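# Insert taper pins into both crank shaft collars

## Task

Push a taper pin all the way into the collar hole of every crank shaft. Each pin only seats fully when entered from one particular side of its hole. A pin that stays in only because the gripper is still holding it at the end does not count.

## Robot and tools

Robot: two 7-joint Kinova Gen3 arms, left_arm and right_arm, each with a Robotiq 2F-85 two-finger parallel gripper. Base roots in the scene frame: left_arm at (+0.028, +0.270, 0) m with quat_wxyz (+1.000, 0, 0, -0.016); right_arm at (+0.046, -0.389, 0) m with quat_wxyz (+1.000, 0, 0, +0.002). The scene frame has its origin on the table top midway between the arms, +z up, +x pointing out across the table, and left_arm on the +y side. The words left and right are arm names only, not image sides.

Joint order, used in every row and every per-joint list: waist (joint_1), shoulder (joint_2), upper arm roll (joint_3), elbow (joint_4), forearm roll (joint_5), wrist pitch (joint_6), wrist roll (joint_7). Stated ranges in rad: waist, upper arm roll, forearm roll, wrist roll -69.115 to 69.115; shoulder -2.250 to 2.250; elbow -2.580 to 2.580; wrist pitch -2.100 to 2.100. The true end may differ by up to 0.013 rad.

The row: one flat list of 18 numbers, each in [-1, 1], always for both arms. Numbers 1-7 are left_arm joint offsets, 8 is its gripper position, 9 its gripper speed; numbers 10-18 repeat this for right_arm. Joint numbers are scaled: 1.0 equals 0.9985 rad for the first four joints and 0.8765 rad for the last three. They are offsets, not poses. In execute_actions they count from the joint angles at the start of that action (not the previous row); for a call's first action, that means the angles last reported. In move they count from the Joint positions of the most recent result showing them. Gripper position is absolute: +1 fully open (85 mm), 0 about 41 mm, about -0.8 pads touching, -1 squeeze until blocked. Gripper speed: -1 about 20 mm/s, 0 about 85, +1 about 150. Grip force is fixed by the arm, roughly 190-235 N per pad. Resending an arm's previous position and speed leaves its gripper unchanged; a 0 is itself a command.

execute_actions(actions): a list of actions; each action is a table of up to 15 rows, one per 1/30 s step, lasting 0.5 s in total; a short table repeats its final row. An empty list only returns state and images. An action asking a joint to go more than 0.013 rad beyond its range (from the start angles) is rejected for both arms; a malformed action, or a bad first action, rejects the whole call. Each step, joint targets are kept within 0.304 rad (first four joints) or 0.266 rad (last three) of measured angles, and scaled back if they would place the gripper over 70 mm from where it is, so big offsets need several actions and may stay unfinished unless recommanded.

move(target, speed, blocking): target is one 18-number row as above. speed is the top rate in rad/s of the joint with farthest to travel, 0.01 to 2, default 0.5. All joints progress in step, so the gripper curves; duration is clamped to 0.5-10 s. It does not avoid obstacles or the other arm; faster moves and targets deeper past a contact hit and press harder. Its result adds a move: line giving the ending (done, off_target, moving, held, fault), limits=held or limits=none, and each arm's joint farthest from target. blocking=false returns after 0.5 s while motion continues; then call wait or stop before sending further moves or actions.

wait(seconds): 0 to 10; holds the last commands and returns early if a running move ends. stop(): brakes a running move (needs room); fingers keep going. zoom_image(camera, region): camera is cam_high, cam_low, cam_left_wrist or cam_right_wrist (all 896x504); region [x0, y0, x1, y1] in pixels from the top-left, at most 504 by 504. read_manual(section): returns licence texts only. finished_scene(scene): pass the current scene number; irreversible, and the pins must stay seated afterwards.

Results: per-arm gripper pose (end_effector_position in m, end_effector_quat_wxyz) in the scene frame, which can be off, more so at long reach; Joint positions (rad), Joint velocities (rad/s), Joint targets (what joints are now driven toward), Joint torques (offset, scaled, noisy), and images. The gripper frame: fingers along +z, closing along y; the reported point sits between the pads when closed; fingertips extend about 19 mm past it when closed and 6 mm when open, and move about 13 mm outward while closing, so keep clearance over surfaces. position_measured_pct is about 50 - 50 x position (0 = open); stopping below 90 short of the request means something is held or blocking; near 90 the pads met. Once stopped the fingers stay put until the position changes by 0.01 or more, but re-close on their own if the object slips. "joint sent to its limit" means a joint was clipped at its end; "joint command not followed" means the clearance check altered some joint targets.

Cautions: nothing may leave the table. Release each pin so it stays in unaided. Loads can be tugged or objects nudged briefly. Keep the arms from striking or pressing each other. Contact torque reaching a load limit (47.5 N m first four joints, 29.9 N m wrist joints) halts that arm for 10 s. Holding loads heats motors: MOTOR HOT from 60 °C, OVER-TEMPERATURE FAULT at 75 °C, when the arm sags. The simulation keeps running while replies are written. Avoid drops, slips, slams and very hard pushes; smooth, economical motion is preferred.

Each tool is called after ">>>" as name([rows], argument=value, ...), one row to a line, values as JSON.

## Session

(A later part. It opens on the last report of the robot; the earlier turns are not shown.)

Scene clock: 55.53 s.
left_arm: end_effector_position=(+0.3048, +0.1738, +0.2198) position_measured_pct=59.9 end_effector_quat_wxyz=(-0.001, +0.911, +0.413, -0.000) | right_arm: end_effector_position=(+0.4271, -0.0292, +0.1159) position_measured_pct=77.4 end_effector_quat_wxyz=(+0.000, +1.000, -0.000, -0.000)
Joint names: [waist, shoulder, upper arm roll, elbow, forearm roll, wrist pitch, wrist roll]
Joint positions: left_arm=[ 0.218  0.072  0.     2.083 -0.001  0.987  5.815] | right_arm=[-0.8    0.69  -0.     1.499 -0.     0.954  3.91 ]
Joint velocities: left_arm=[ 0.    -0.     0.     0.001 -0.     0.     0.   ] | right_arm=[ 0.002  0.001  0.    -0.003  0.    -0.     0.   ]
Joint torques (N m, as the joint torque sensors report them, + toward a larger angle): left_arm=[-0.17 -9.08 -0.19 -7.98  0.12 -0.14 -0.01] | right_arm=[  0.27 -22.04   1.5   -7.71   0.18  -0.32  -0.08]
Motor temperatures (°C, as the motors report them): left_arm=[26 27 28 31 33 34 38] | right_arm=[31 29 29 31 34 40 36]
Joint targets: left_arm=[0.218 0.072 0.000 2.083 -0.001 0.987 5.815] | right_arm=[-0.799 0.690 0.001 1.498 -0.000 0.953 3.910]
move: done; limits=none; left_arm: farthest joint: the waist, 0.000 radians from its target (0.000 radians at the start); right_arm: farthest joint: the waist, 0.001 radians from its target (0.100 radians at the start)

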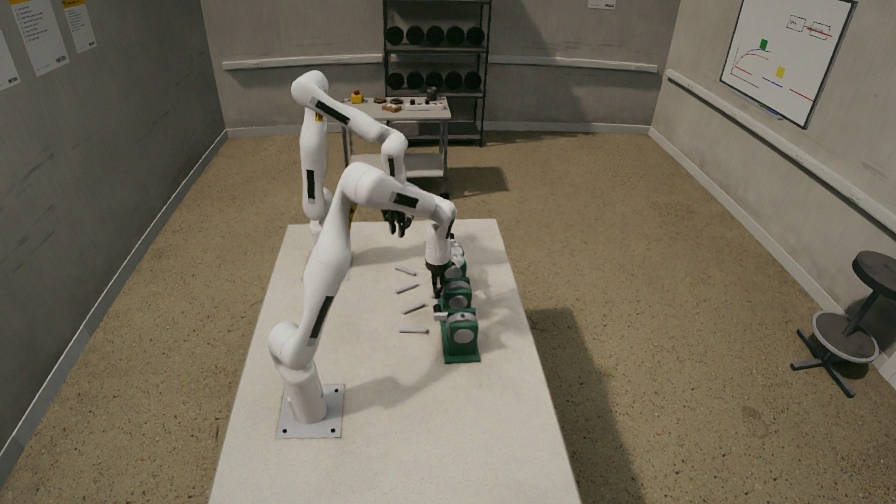

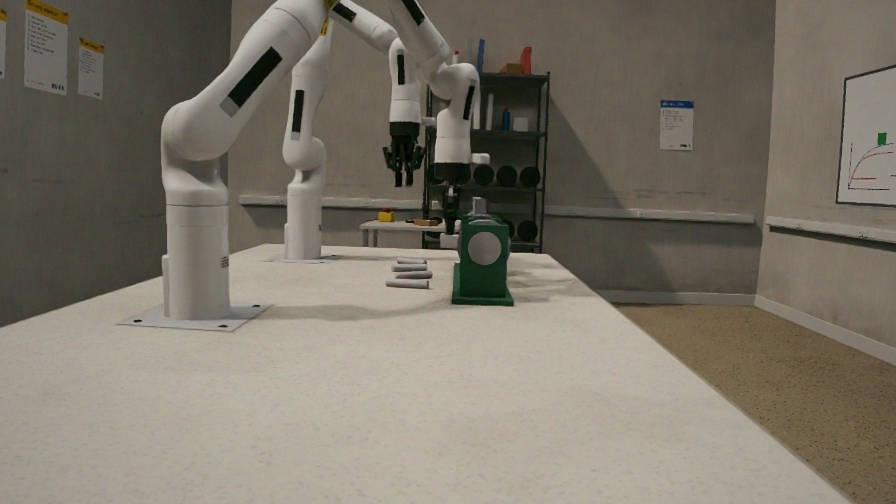

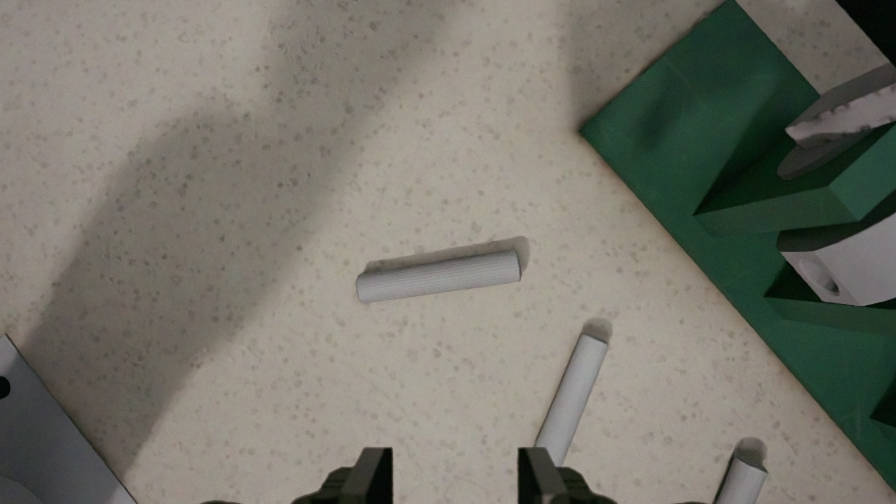

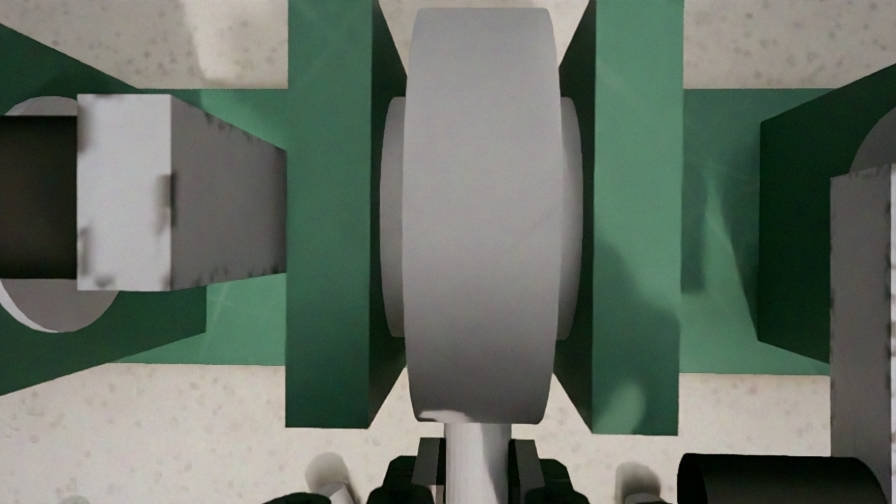

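>>> execute_actions([
  [[0,0,0,0,0,0,0,-0.2,0,0,0,0,0,0,0,0,-0.35,0]],
])

>>> move(target=[0.2135,0.3723,0,0.1686,0,-0.6165,-0.226,-0.2,0,-0.05,-0.05,0,0.094,0,-0.052,-0.058,-0.35,0], speed=0.6)

>>> move(target=[0,0.1335,0,0.0333,0,-0.19,0,-0.2,0,0,0,0,0,0,0,0,-1,0.5], speed=0.3)

Scene clock: 56.87 s.
left_arm: end_effector_position=(+0.3048, +0.1738, +0.2198) position_measured_pct=59.9 end_effector_quat_wxyz=(-0.001, +0.911, +0.413, -0.000) | right_arm: end_effector_position=(+0.4271, -0.0292, +0.1159) position_measured_pct=67.5 end_effector_quat_wxyz=(+0.000, +1.000, -0.000, -0.000)
Joint names: [waist, shoulder, upper arm roll, elbow, forearm roll, wrist pitch, wrist roll]
Joint positions: left_arm=[ 0.218  0.072  0.     2.083 -0.001  0.987  5.815] | right_arm=[-0.8    0.69  -0.     1.499 -0.     0.954  3.91 ]
Joint velocities: left_arm=[ 0.     0.     0.002  0.    -0.     0.002  0.   ] | right_arm=[-0.     0.002  0.001  0.003 -0.001 -0.     0.   ]
Joint torques (N m, as the joint torque sensors report them, + toward a larger angle): left_arm=[ 0.03 -9.73  0.08 -7.71  0.1  -0.16 -0.42] | right_arm=[ -0.19 -21.02   0.59  -7.15  -0.02   0.15  -0.14]
Motor temperatures (°C, as the motors report them): left_arm=[26 27 28 31 33 34 38] | right_arm=[31 29 29 31 34 40 36]
Joint targets: left_arm=[0.218 0.072 0.000 2.083 -0.001 0.987 5.815] | right_arm=[-0.800 0.690 -0.000 1.499 -0.000 0.954 3.910]

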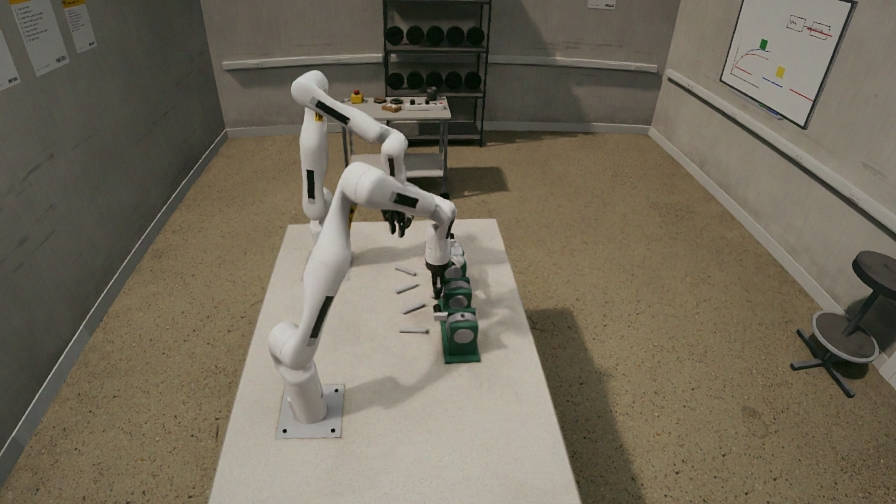

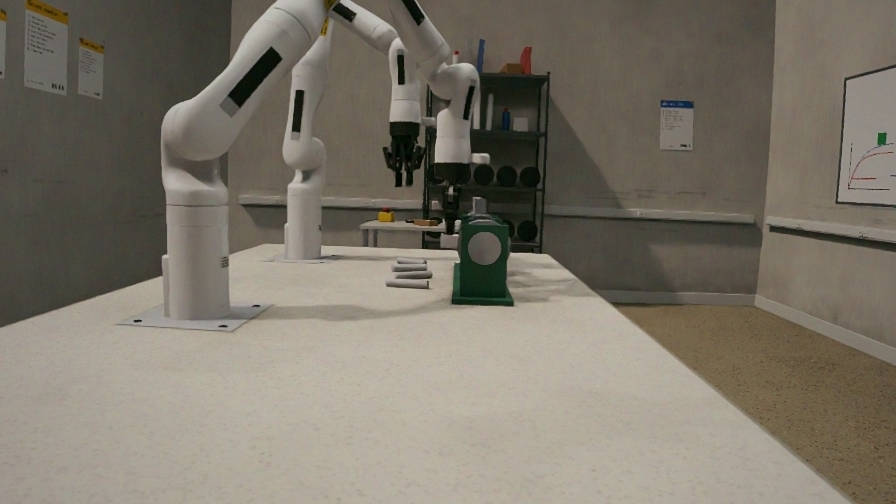

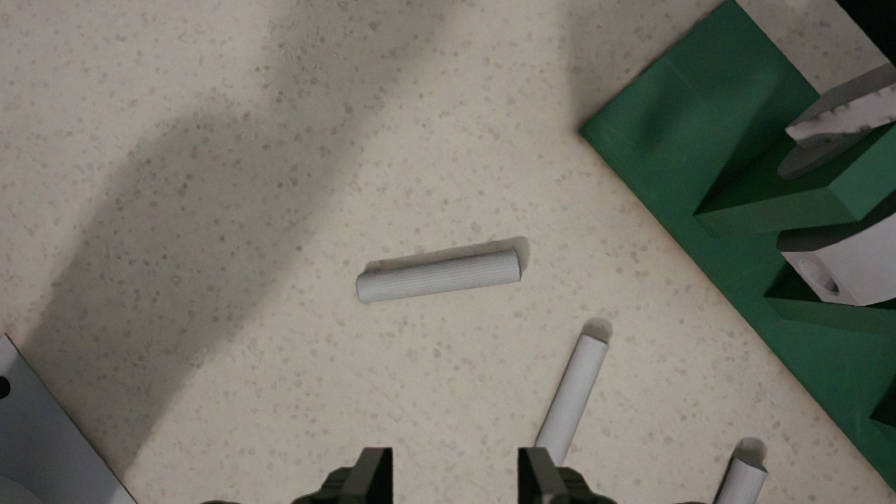

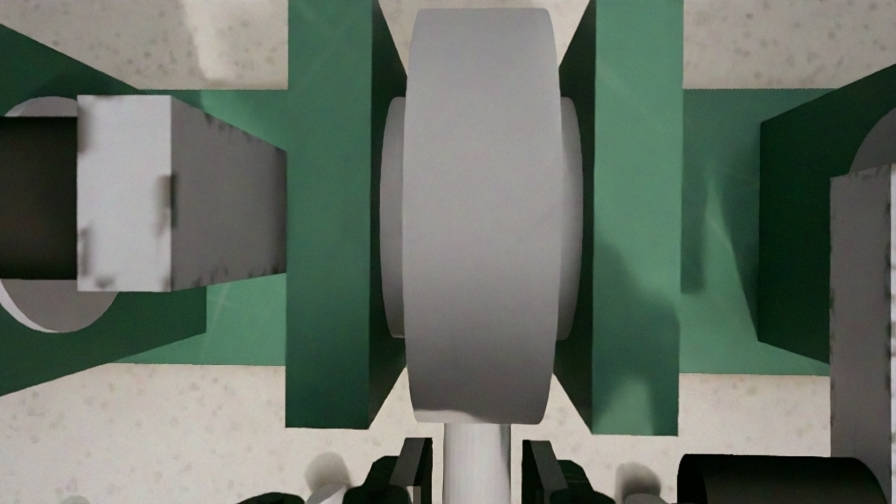

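Scene clock: 58.30 s.
left_arm: end_effector_position=(+0.2996, +0.1066, +0.0701) position_measured_pct=59.9 end_effector_quat_wxyz=(-0.000, +0.976, +0.218, -0.000) | right_arm: end_effector_position=(+0.3927, -0.0289, +0.1178) position_measured_pct=67.5 end_effector_quat_wxyz=(-0.000, +1.000, -0.001, +0.000)
Joint names: [waist, shoulder, upper arm roll, elbow, forearm roll, wrist pitch, wrist roll]
Joint positions: left_arm=[ 0.431  0.443  0.     2.251 -0.001  0.447  5.617] | right_arm=[-0.849  0.64  -0.     1.593 -0.     0.908  3.859]
Joint velocities: left_arm=[ 0.002  0.003  0.001 -0.    -0.    -0.     0.   ] | right_arm=[-0.     0.001  0.    -0.001 -0.     0.    -0.   ]
Joint torques (N m, as the joint torque sensors report them, + toward a larger angle): left_arm=[ -0.34 -14.1   -0.07  -4.47  -0.05  -0.16  -0.16] | right_arm=[ -0.2  -20.24   0.35  -6.72  -0.02   0.07  -0.09]
Motor temperatures (°C, as the motors report them): left_arm=[26 27 28 31 33 34 38] | right_arm=[31 29 29 31 34 40 36]
Joint targets: left_arm=[0.431 0.444 0.000 2.251 -0.001 0.447 5.617] | right_arm=[-0.850 0.640 -0.000 1.593 -0.000 0.908 3.859]
move: done; limits=none; left_arm: farthest joint: the waist, 0.001 radians from its target (0.214 radians at the start); right_arm: farthest joint: the waist, 0.000 radians from its target (0.050 radians at the start)

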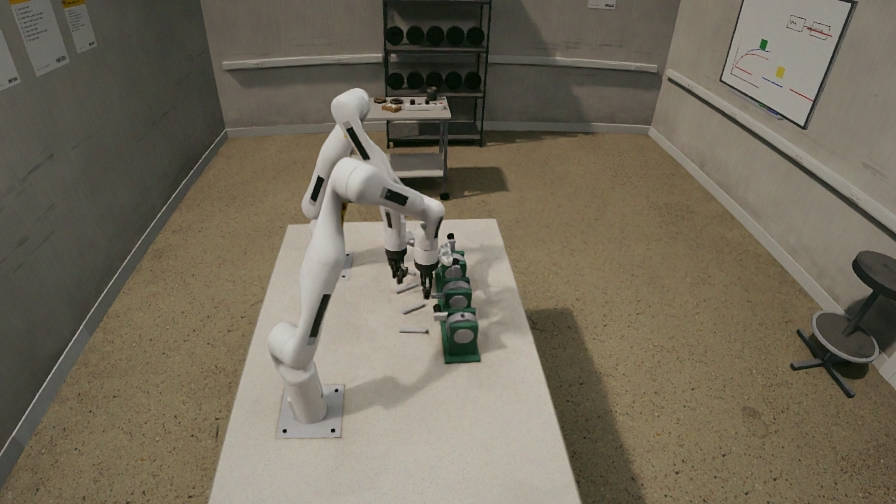

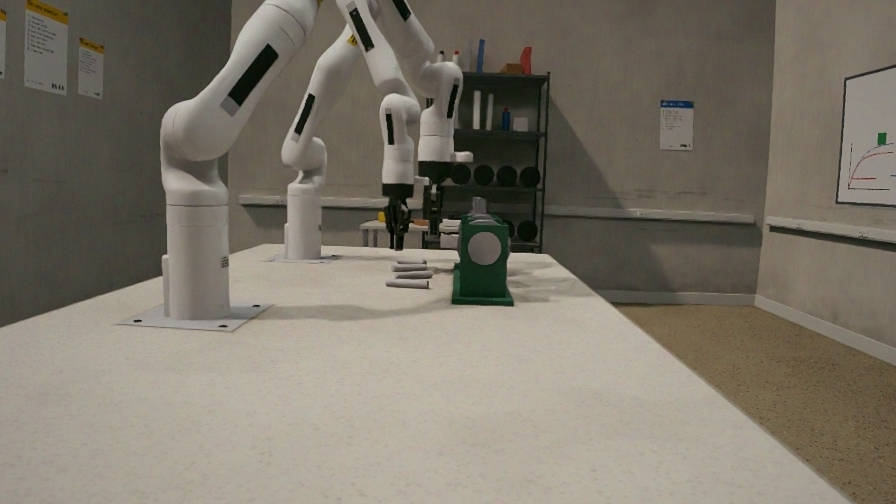

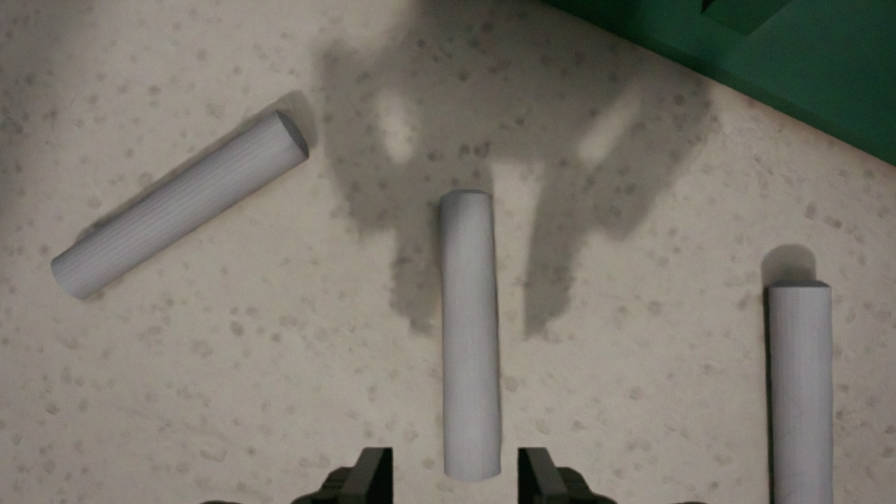

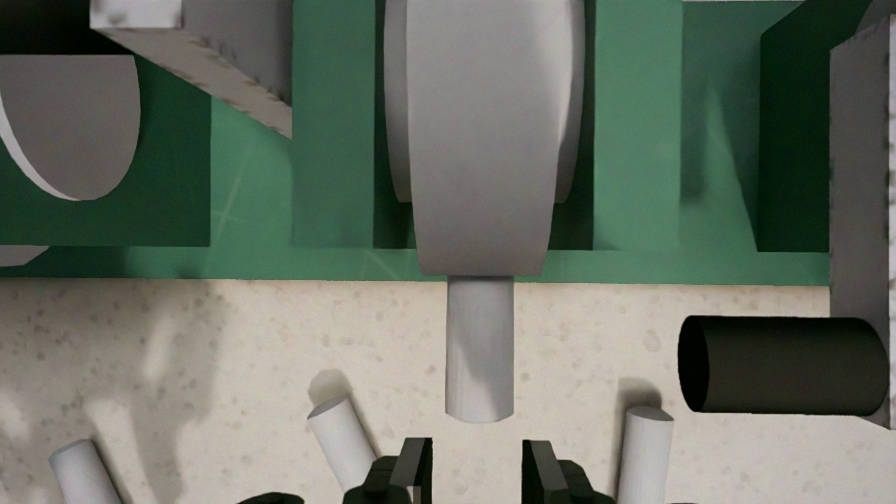

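Scene clock: 59.30 s.
left_arm: end_effector_position=(+0.2996, +0.1065, +0.0242) position_measured_pct=59.9 end_effector_quat_wxyz=(-0.000, +0.976, +0.218, +0.000) | right_arm: end_effector_position=(+0.3927, -0.0289, +0.1178) position_measured_pct=91.7 end_effector_quat_wxyz=(-0.000, +1.000, -0.001, +0.000)
Joint names: [waist, shoulder, upper arm roll, elbow, forearm roll, wrist pitch, wrist roll]
Joint positions: left_arm=[ 0.431  0.576  0.     2.285 -0.001  0.28   5.617] | right_arm=[-0.849  0.64  -0.     1.593 -0.     0.908  3.859]
Joint velocities: left_arm=[ 0.     0.003  0.001  0.    -0.     0.001  0.   ] | right_arm=[ 0.    -0.    -0.001 -0.001 -0.     0.    -0.   ]
Joint torques (N m, as the joint torque sensors report them, + toward a larger angle): left_arm=[  0.02 -14.01   0.12  -3.03  -0.14  -0.06  -0.22] | right_arm=[  0.08 -20.12   0.5   -6.72   0.39   0.14  -0.24]
Motor temperatures (°C, as the motors report them): left_arm=[26 27 28 31 33 34 38] | right_arm=[31 29 29 31 34 40 36]
Joint targets: left_arm=[0.431 0.577 0.000 2.285 -0.001 0.280 5.617] | right_arm=[-0.849 0.640 -0.000 1.593 -0.000 0.908 3.859]
move: done; limits=none; left_arm: farthest joint: the waist, 0.000 radians from its target (0.000 radians at the start); right_arm: farthest joint: the waist, 0.000 radians from its target (0.000 radians at the start)

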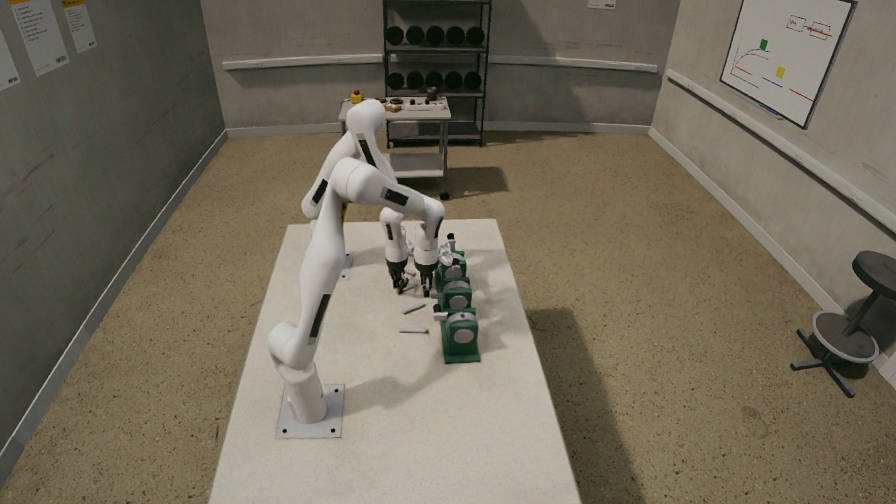

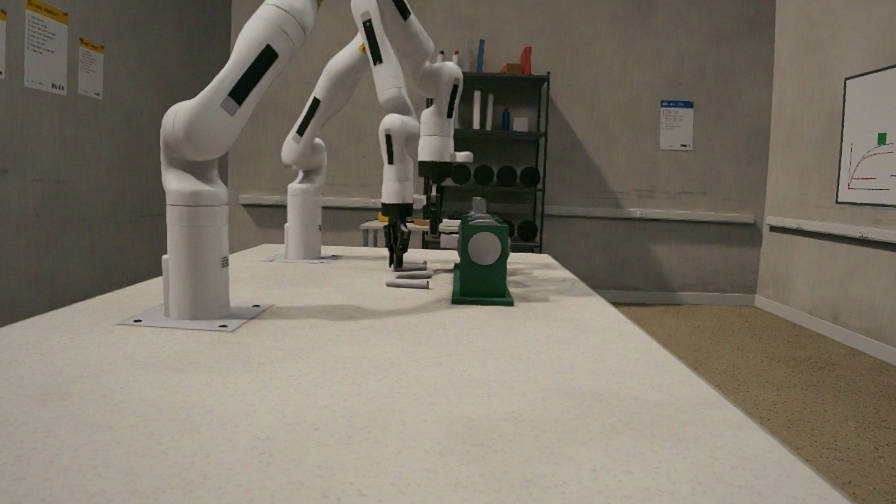

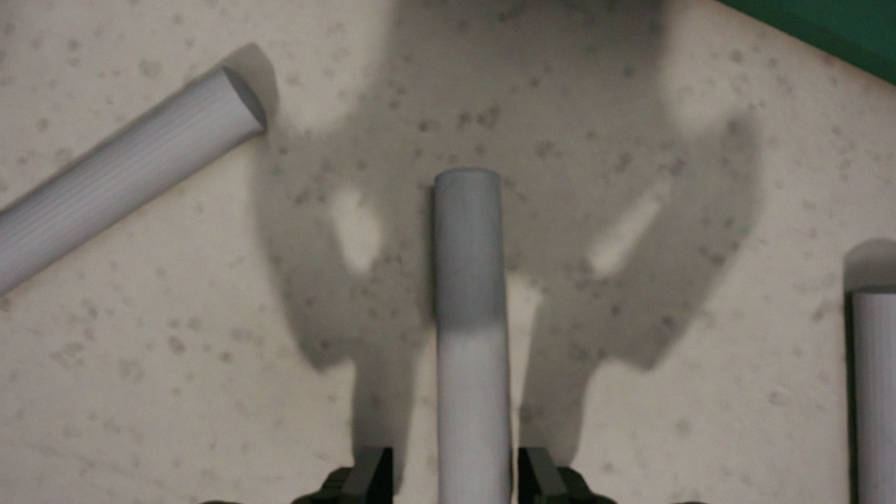

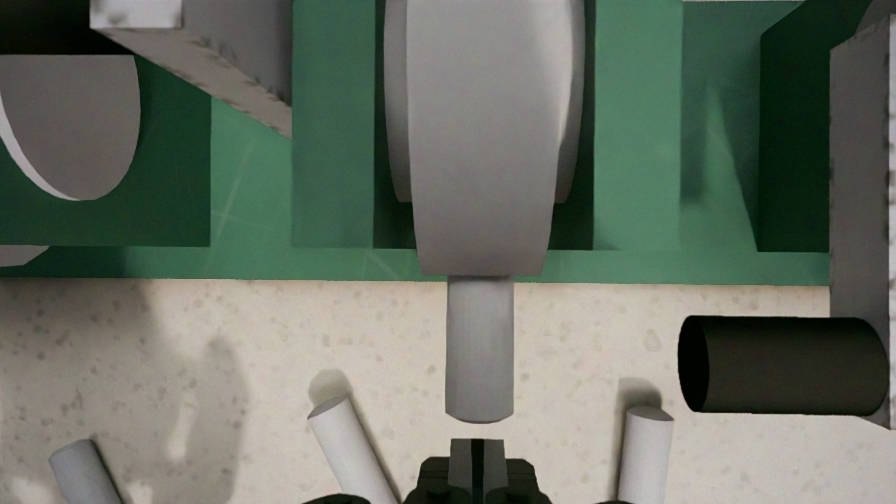

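>>> move(target=[0,0,0,0,0,0,0,-1,-0.3,0.0798,0.088,0,-0.1584,0,0.081,0.0914,-1,0.5], speed=0.12)

Scene clock: 61.13 s.
left_arm: end_effector_position=(+0.2997, +0.1064, +0.0246) position_measured_pct=77.0 end_effector_quat_wxyz=(+0.000, +0.976, +0.218, +0.000) | right_arm: end_effector_position=(+0.4332, -0.0268, +0.1080) position_measured_pct=91.7 end_effector_quat_wxyz=(+0.005, +1.000, +0.006, -0.016)
Joint names: [waist, shoulder, upper arm roll, elbow, forearm roll, wrist pitch, wrist roll]
Joint positions: left_arm=[ 0.431  0.575  0.     2.285 -0.001  0.281  5.617] | right_arm=[-0.78   0.73  -0.01   1.447 -0.01   0.993  3.939]
Joint velocities: left_arm=[-0.    -0.001  0.001  0.001  0.    -0.    -0.   ] | right_arm=[ 0.     0.004 -0.001  0.    -0.    -0.001  0.   ]
Joint torques (N m, as the joint torque sensors report them, + toward a larger angle): left_arm=[ -0.2  -12.98  -0.42  -2.57   0.14  -0.49  -0.13] | right_arm=[  8.03 -24.22   8.74 -16.2    4.55  -6.04   0.23]
Motor temperatures (°C, as the motors report them): left_arm=[26 27 28 31 33 34 38] | right_arm=[31 29 29 31 34 40 36]
Joint targets: left_arm=[0.431 0.576 0.000 2.285 -0.001 0.280 5.617] | right_arm=[-0.770 0.728 -0.000 1.435 -0.000 0.979 3.939]
move: off_target (right_arm); limits=none; left_arm: farthest joint: the shoulder, 0.001 radians from its target (0.001 radians at the start); right_arm: farthest joint: the wrist pitch, 0.014 radians from its target (0.071 radians at the start)

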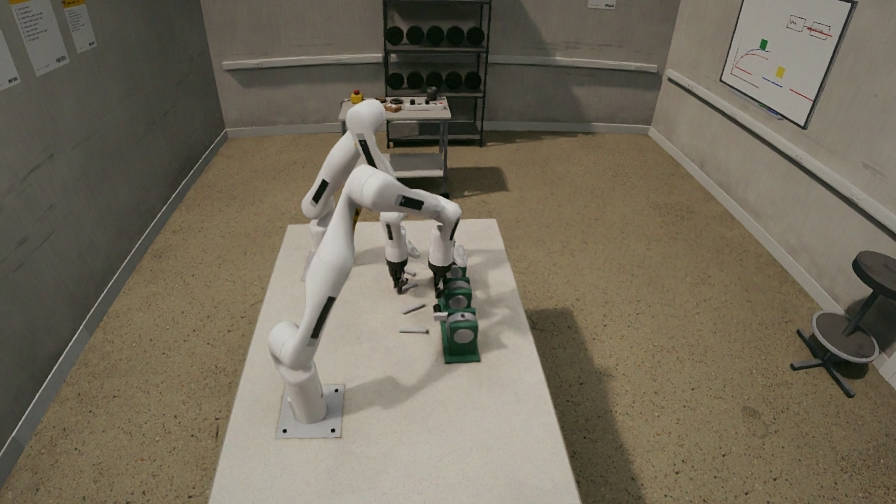

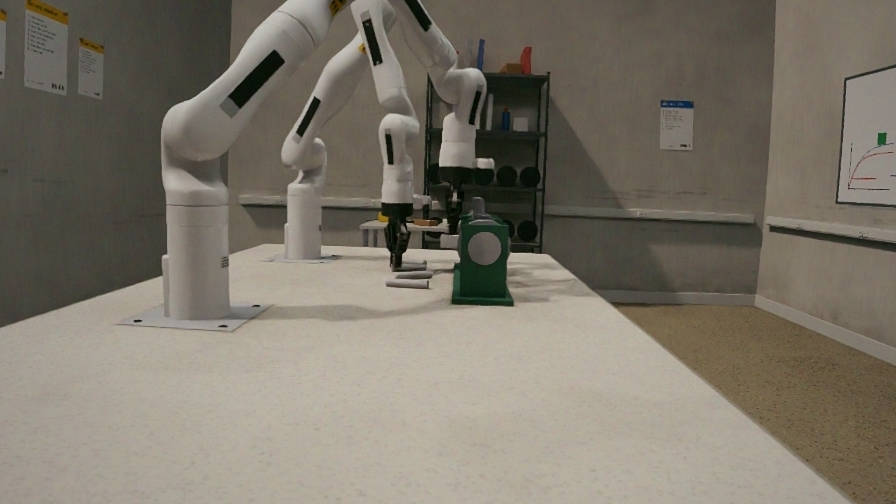

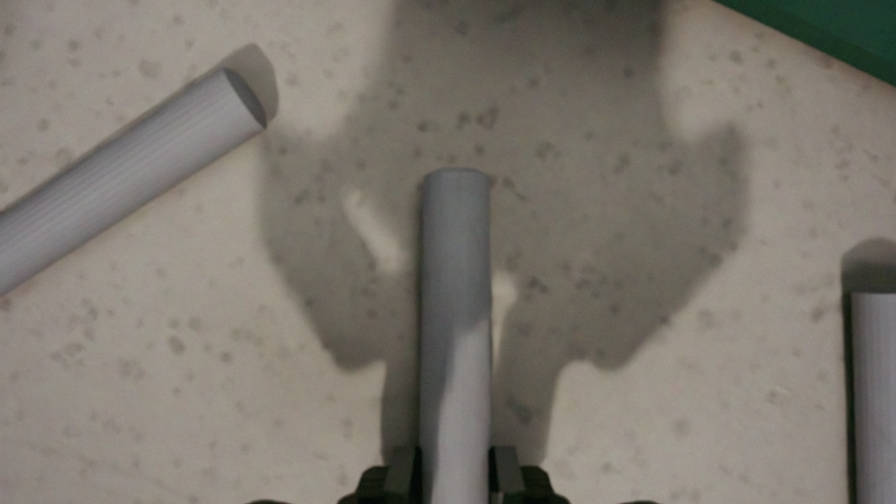

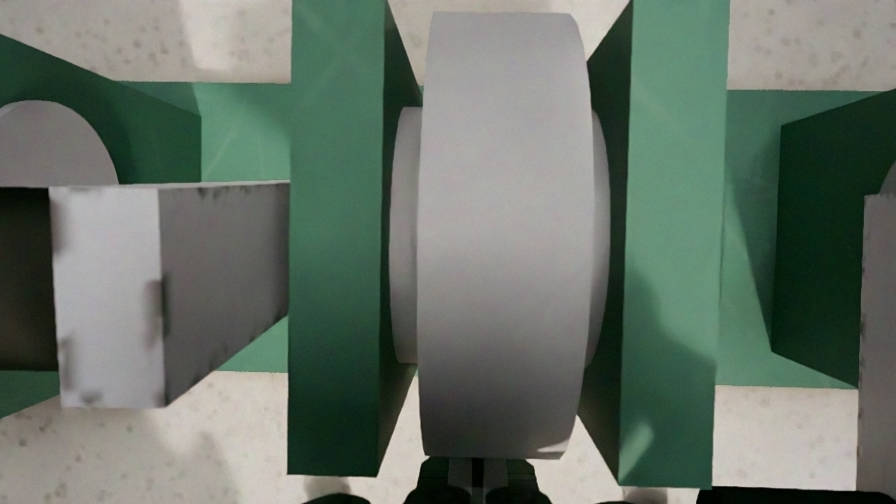

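>>> move(target=[0,-0.2718,0,-0.0985,0,0.4226,0,-1,0,-0.07,-0.09,0.01,0.146,0.011,-0.097,-0.091,-1,0.5], speed=0.4)

Scene clock: 62.80 s.
left_arm: end_effector_position=(+0.2997, +0.1065, +0.1249) position_measured_pct=77.0 end_effector_quat_wxyz=(-0.000, +0.976, +0.218, +0.000) | right_arm: end_effector_position=(+0.3926, -0.0288, +0.1176) position_measured_pct=91.7 end_effector_quat_wxyz=(-0.000, +1.000, -0.001, -0.000)
Joint names: [waist, shoulder, upper arm roll, elbow, forearm roll, wrist pitch, wrist roll]
Joint positions: left_arm=[ 0.431  0.304  0.     2.186 -0.001  0.651  5.617] | right_arm=[-0.85   0.64  -0.     1.593 -0.001  0.908  3.859]
Joint velocities: left_arm=[-0.001 -0.003  0.002 -0.     0.     0.001  0.   ] | right_arm=[-0.001 -0.003  0.002 -0.001  0.     0.    -0.   ]
Joint torques (N m, as the joint torque sensors report them, + toward a larger angle): left_arm=[ -0.06 -12.18  -0.05  -6.35   0.08  -0.38  -0.2 ] | right_arm=[ -0.34 -19.74   1.15  -6.86  -0.01   0.02  -0.05]
Motor temperatures (°C, as the motors report them): left_arm=[26 27 28 31 33 34 38] | right_arm=[31 29 29 31 34 40 36]
Joint targets: left_arm=[0.431 0.304 0.000 2.186 -0.001 0.651 5.617] | right_arm=[-0.850 0.640 -0.000 1.593 -0.001 0.908 3.859]
move: done; limits=none; left_arm: farthest joint: the shoulder, 0.001 radians from its target (0.272 radians at the start); right_arm: farthest joint: the waist, 0.000 radians from its target (0.070 radians at the start)

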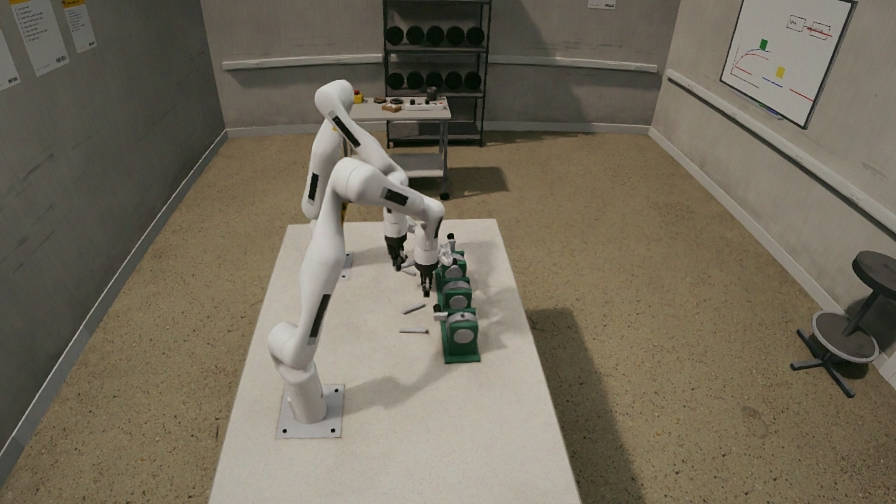

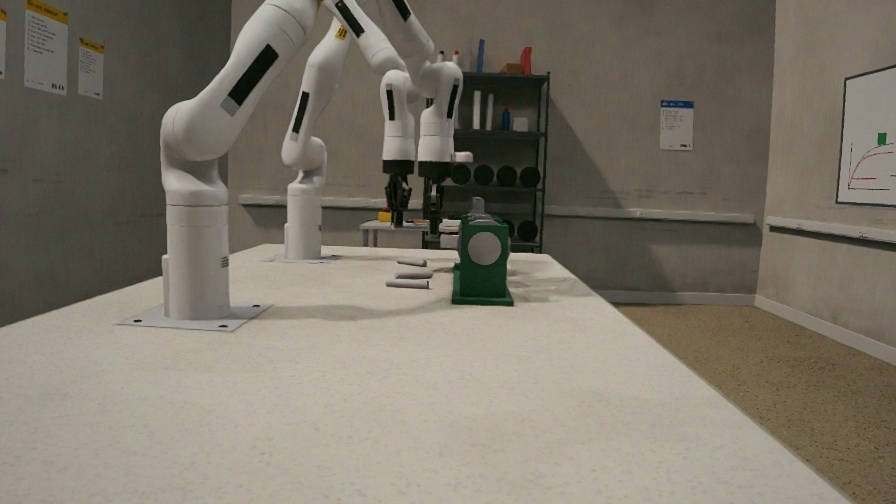

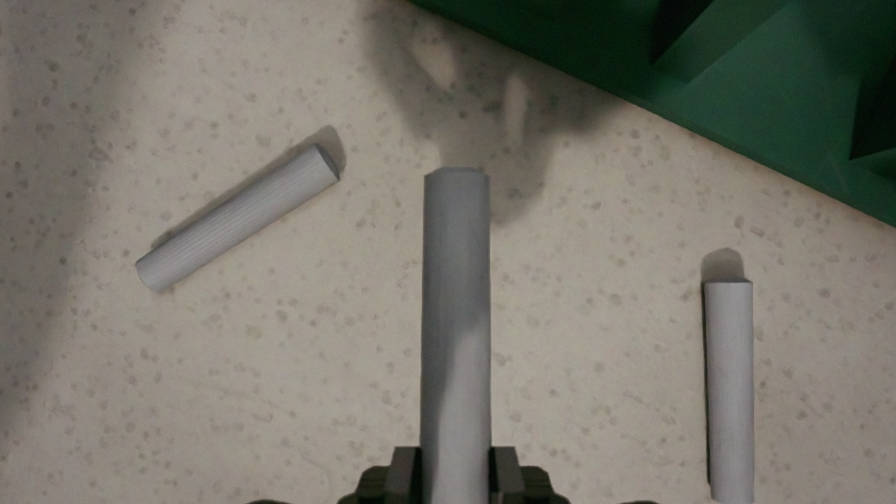

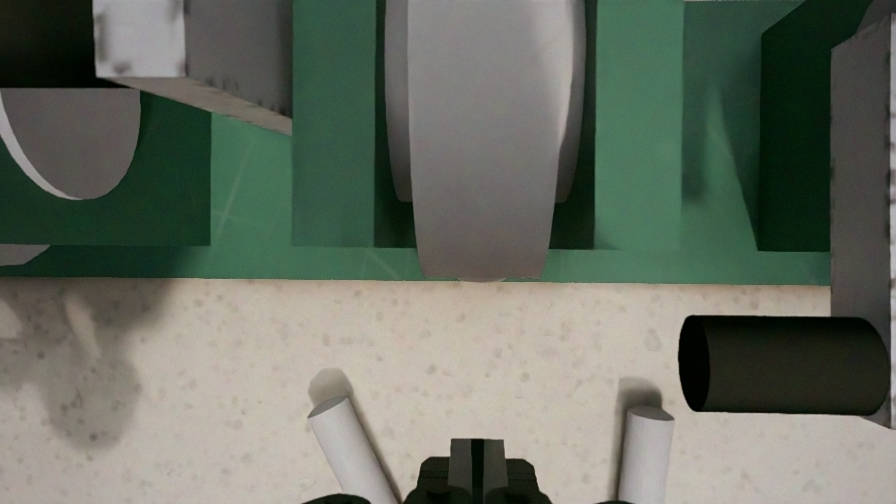

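>>> move(target=[0,0,0,0,0,0,-0.6104,-1,0,0,-0.0708,0,-0.0656,0,0.156,-0.8,-1,0.5], speed=0.9)

>>> move(target=[-0.0935,0.106,0,-0.1446,0,0.0447,0,-1,0,0.1418,-0.0473,0,0.0858,0,-0.044,-0.831,0.1,0.5], speed=0.8)

Scene clock: 64.90 s.
left_arm: end_effector_position=(+0.2997, +0.1065, +0.1249) position_measured_pct=77.0 end_effector_quat_wxyz=(-0.000, +0.999, -0.048, -0.000) | right_arm: end_effector_position=(+0.3921, -0.0293, +0.1699) position_measured_pct=91.7 end_effector_quat_wxyz=(+0.000, +0.939, -0.344, -0.000)
Joint names: [waist, shoulder, upper arm roll, elbow, forearm roll, wrist pitch, wrist roll]
Joint positions: left_arm=[ 0.431  0.304  0.     2.186 -0.001  0.651  5.082] | right_arm=[-0.85   0.57  -0.     1.527 -0.001  1.045  3.158]
Joint velocities: left_arm=[ 0.001 -0.     0.002  0.    -0.    -0.    -0.   ] | right_arm=[-0.    -0.002  0.001  0.002  0.     0.     0.   ]
Joint torques (N m, as the joint torque sensors report them, + toward a larger angle): left_arm=[  0.21 -13.33  -0.16  -6.34  -0.31  -0.35  -0.07] | right_arm=[ -0.04 -19.87   0.53  -7.43  -0.12  -0.12  -0.15]
Motor temperatures (°C, as the motors report them): left_arm=[26 27 28 31 33 34 38] | right_arm=[31 29 29 31 34 40 36]
Joint targets: left_arm=[0.431 0.304 0.000 2.186 -0.001 0.651 5.082] | right_arm=[-0.850 0.570 -0.000 1.527 -0.001 1.045 3.158]
move: done; limits=none; left_arm: farthest joint: the waist, 0.000 radians from its target (0.000 radians at the start); right_arm: farthest joint: the waist, 0.000 radians from its target (0.000 radians at the start)

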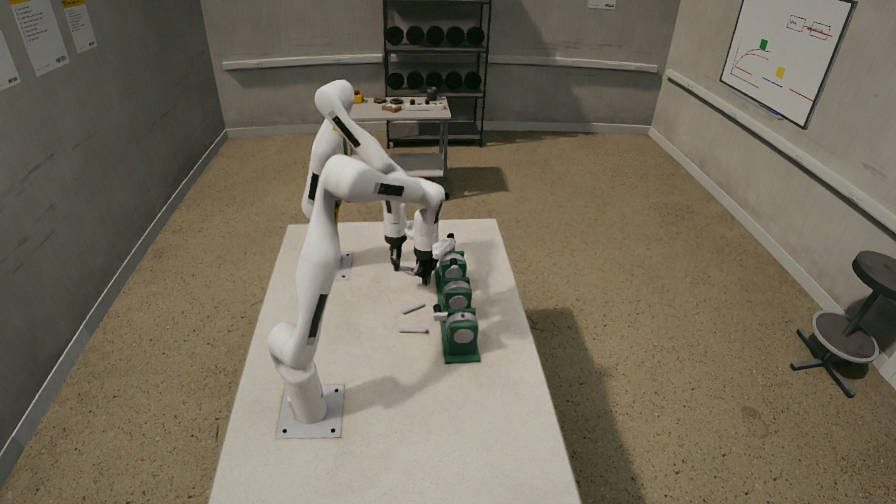

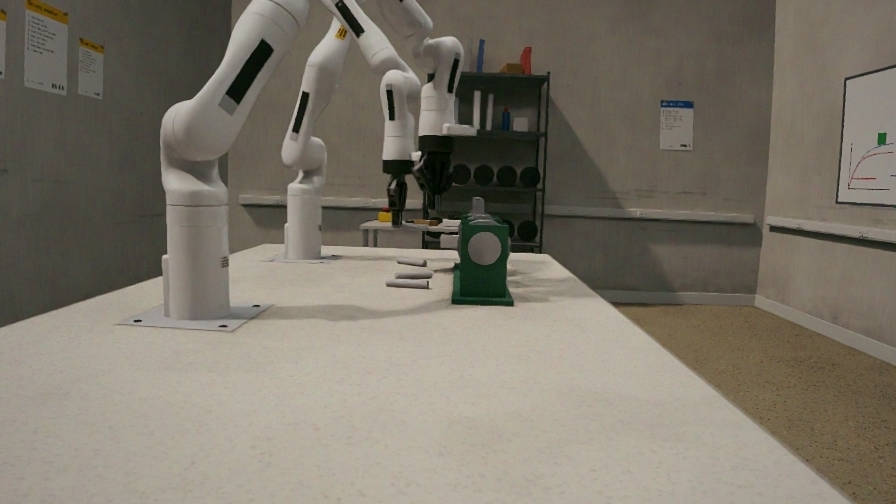

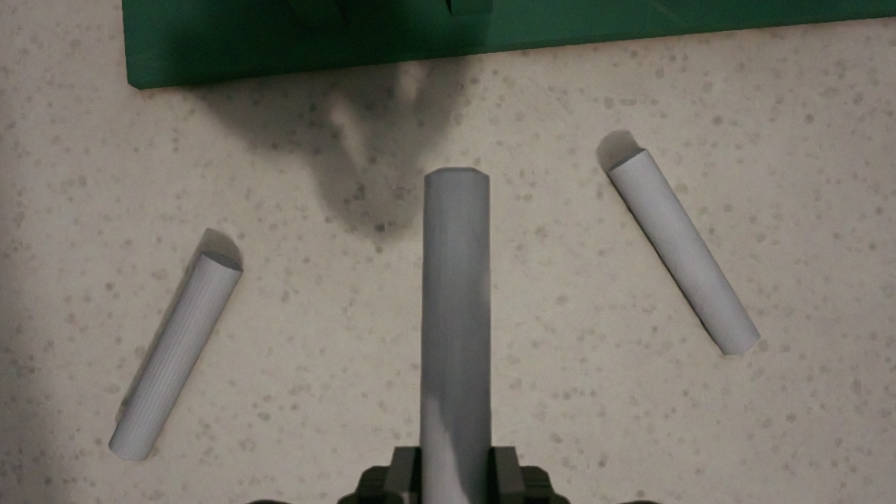

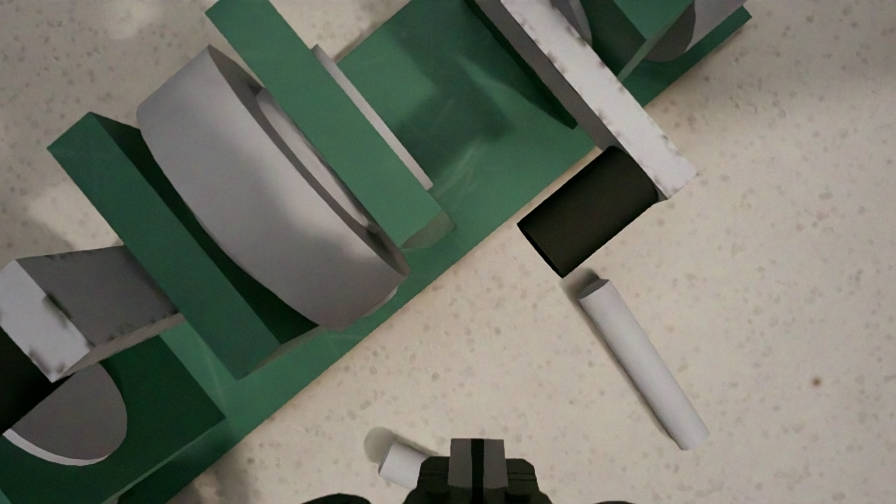

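Scene clock: 66.27 s.
left_arm: end_effector_position=(+0.3613, +0.1141, +0.1169) position_measured_pct=77.0 end_effector_quat_wxyz=(-0.000, +1.000, -0.001, -0.000) | right_arm: end_effector_position=(+0.4217, -0.0969, +0.1699) position_measured_pct=45.2 end_effector_quat_wxyz=(+0.000, +0.707, -0.708, -0.000)
Joint names: [waist, shoulder, upper arm roll, elbow, forearm roll, wrist pitch, wrist roll]
Joint positions: left_arm=[ 0.338  0.41   0.     2.042 -0.001  0.69   5.082] | right_arm=[-0.708  0.523 -0.     1.613 -0.001  1.006  2.429]
Joint velocities: left_arm=[-0.002  0.002  0.     0.    -0.    -0.002 -0.   ] | right_arm=[ 0.003 -0.002  0.     0.001  0.     0.001  0.   ]
Joint torques (N m, as the joint torque sensors report them, + toward a larger angle): left_arm=[ -0.77 -15.17   0.04  -6.41  -0.15  -0.14  -0.39] | right_arm=[ -0.39 -17.95   0.66  -7.08   0.19   0.19  -0.05]
Motor temperatures (°C, as the motors report them): left_arm=[26 27 28 31 33 34 38] | right_arm=[31 29 29 31 34 40 36]
Joint targets: left_arm=[0.337 0.410 0.000 2.042 -0.001 0.690 5.082] | right_arm=[-0.708 0.522 -0.000 1.613 -0.001 1.006 2.429]
move: done; limits=none; left_arm: farthest joint: the waist, 0.000 radians from its target (0.093 radians at the start); right_arm: farthest joint: the waist, 0.000 radians from its target (0.141 radians at the start)

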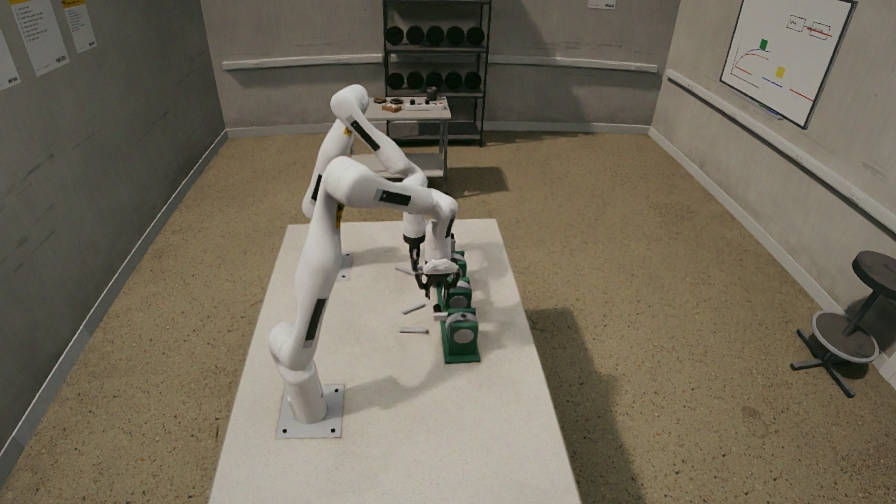

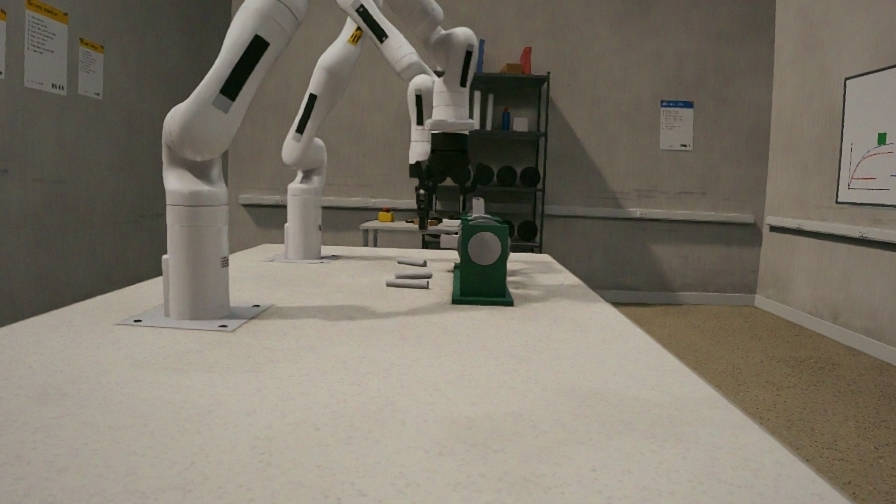

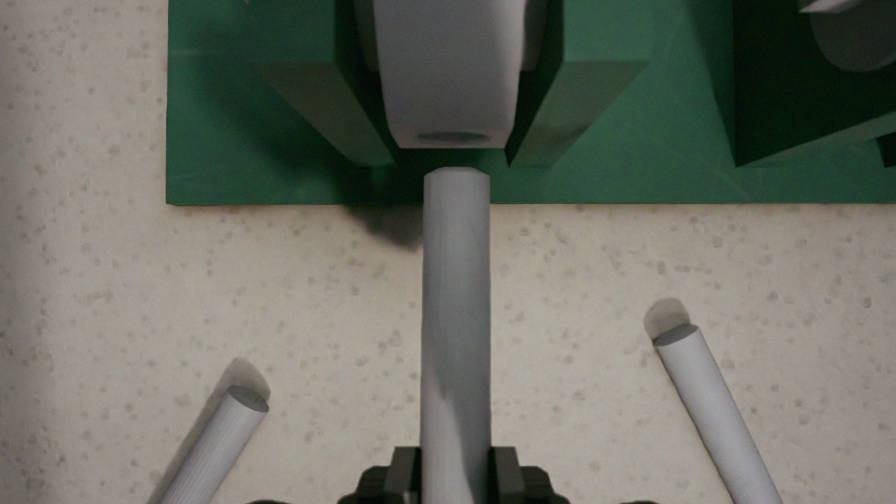

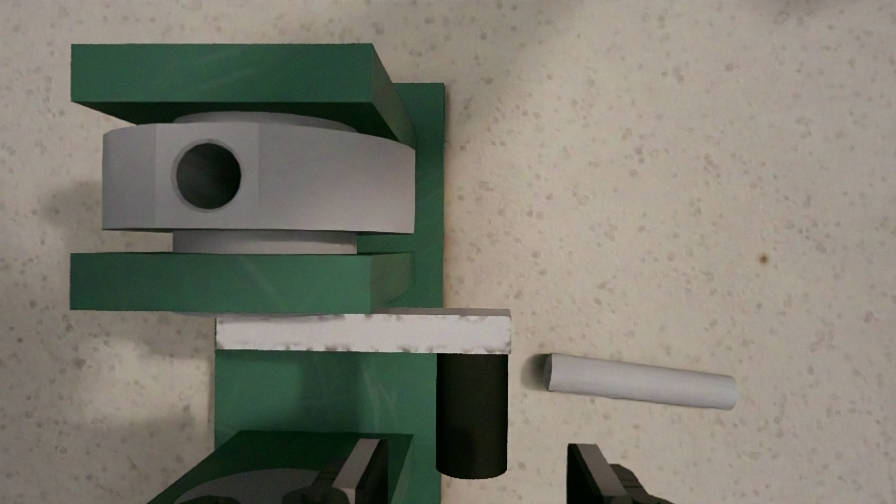

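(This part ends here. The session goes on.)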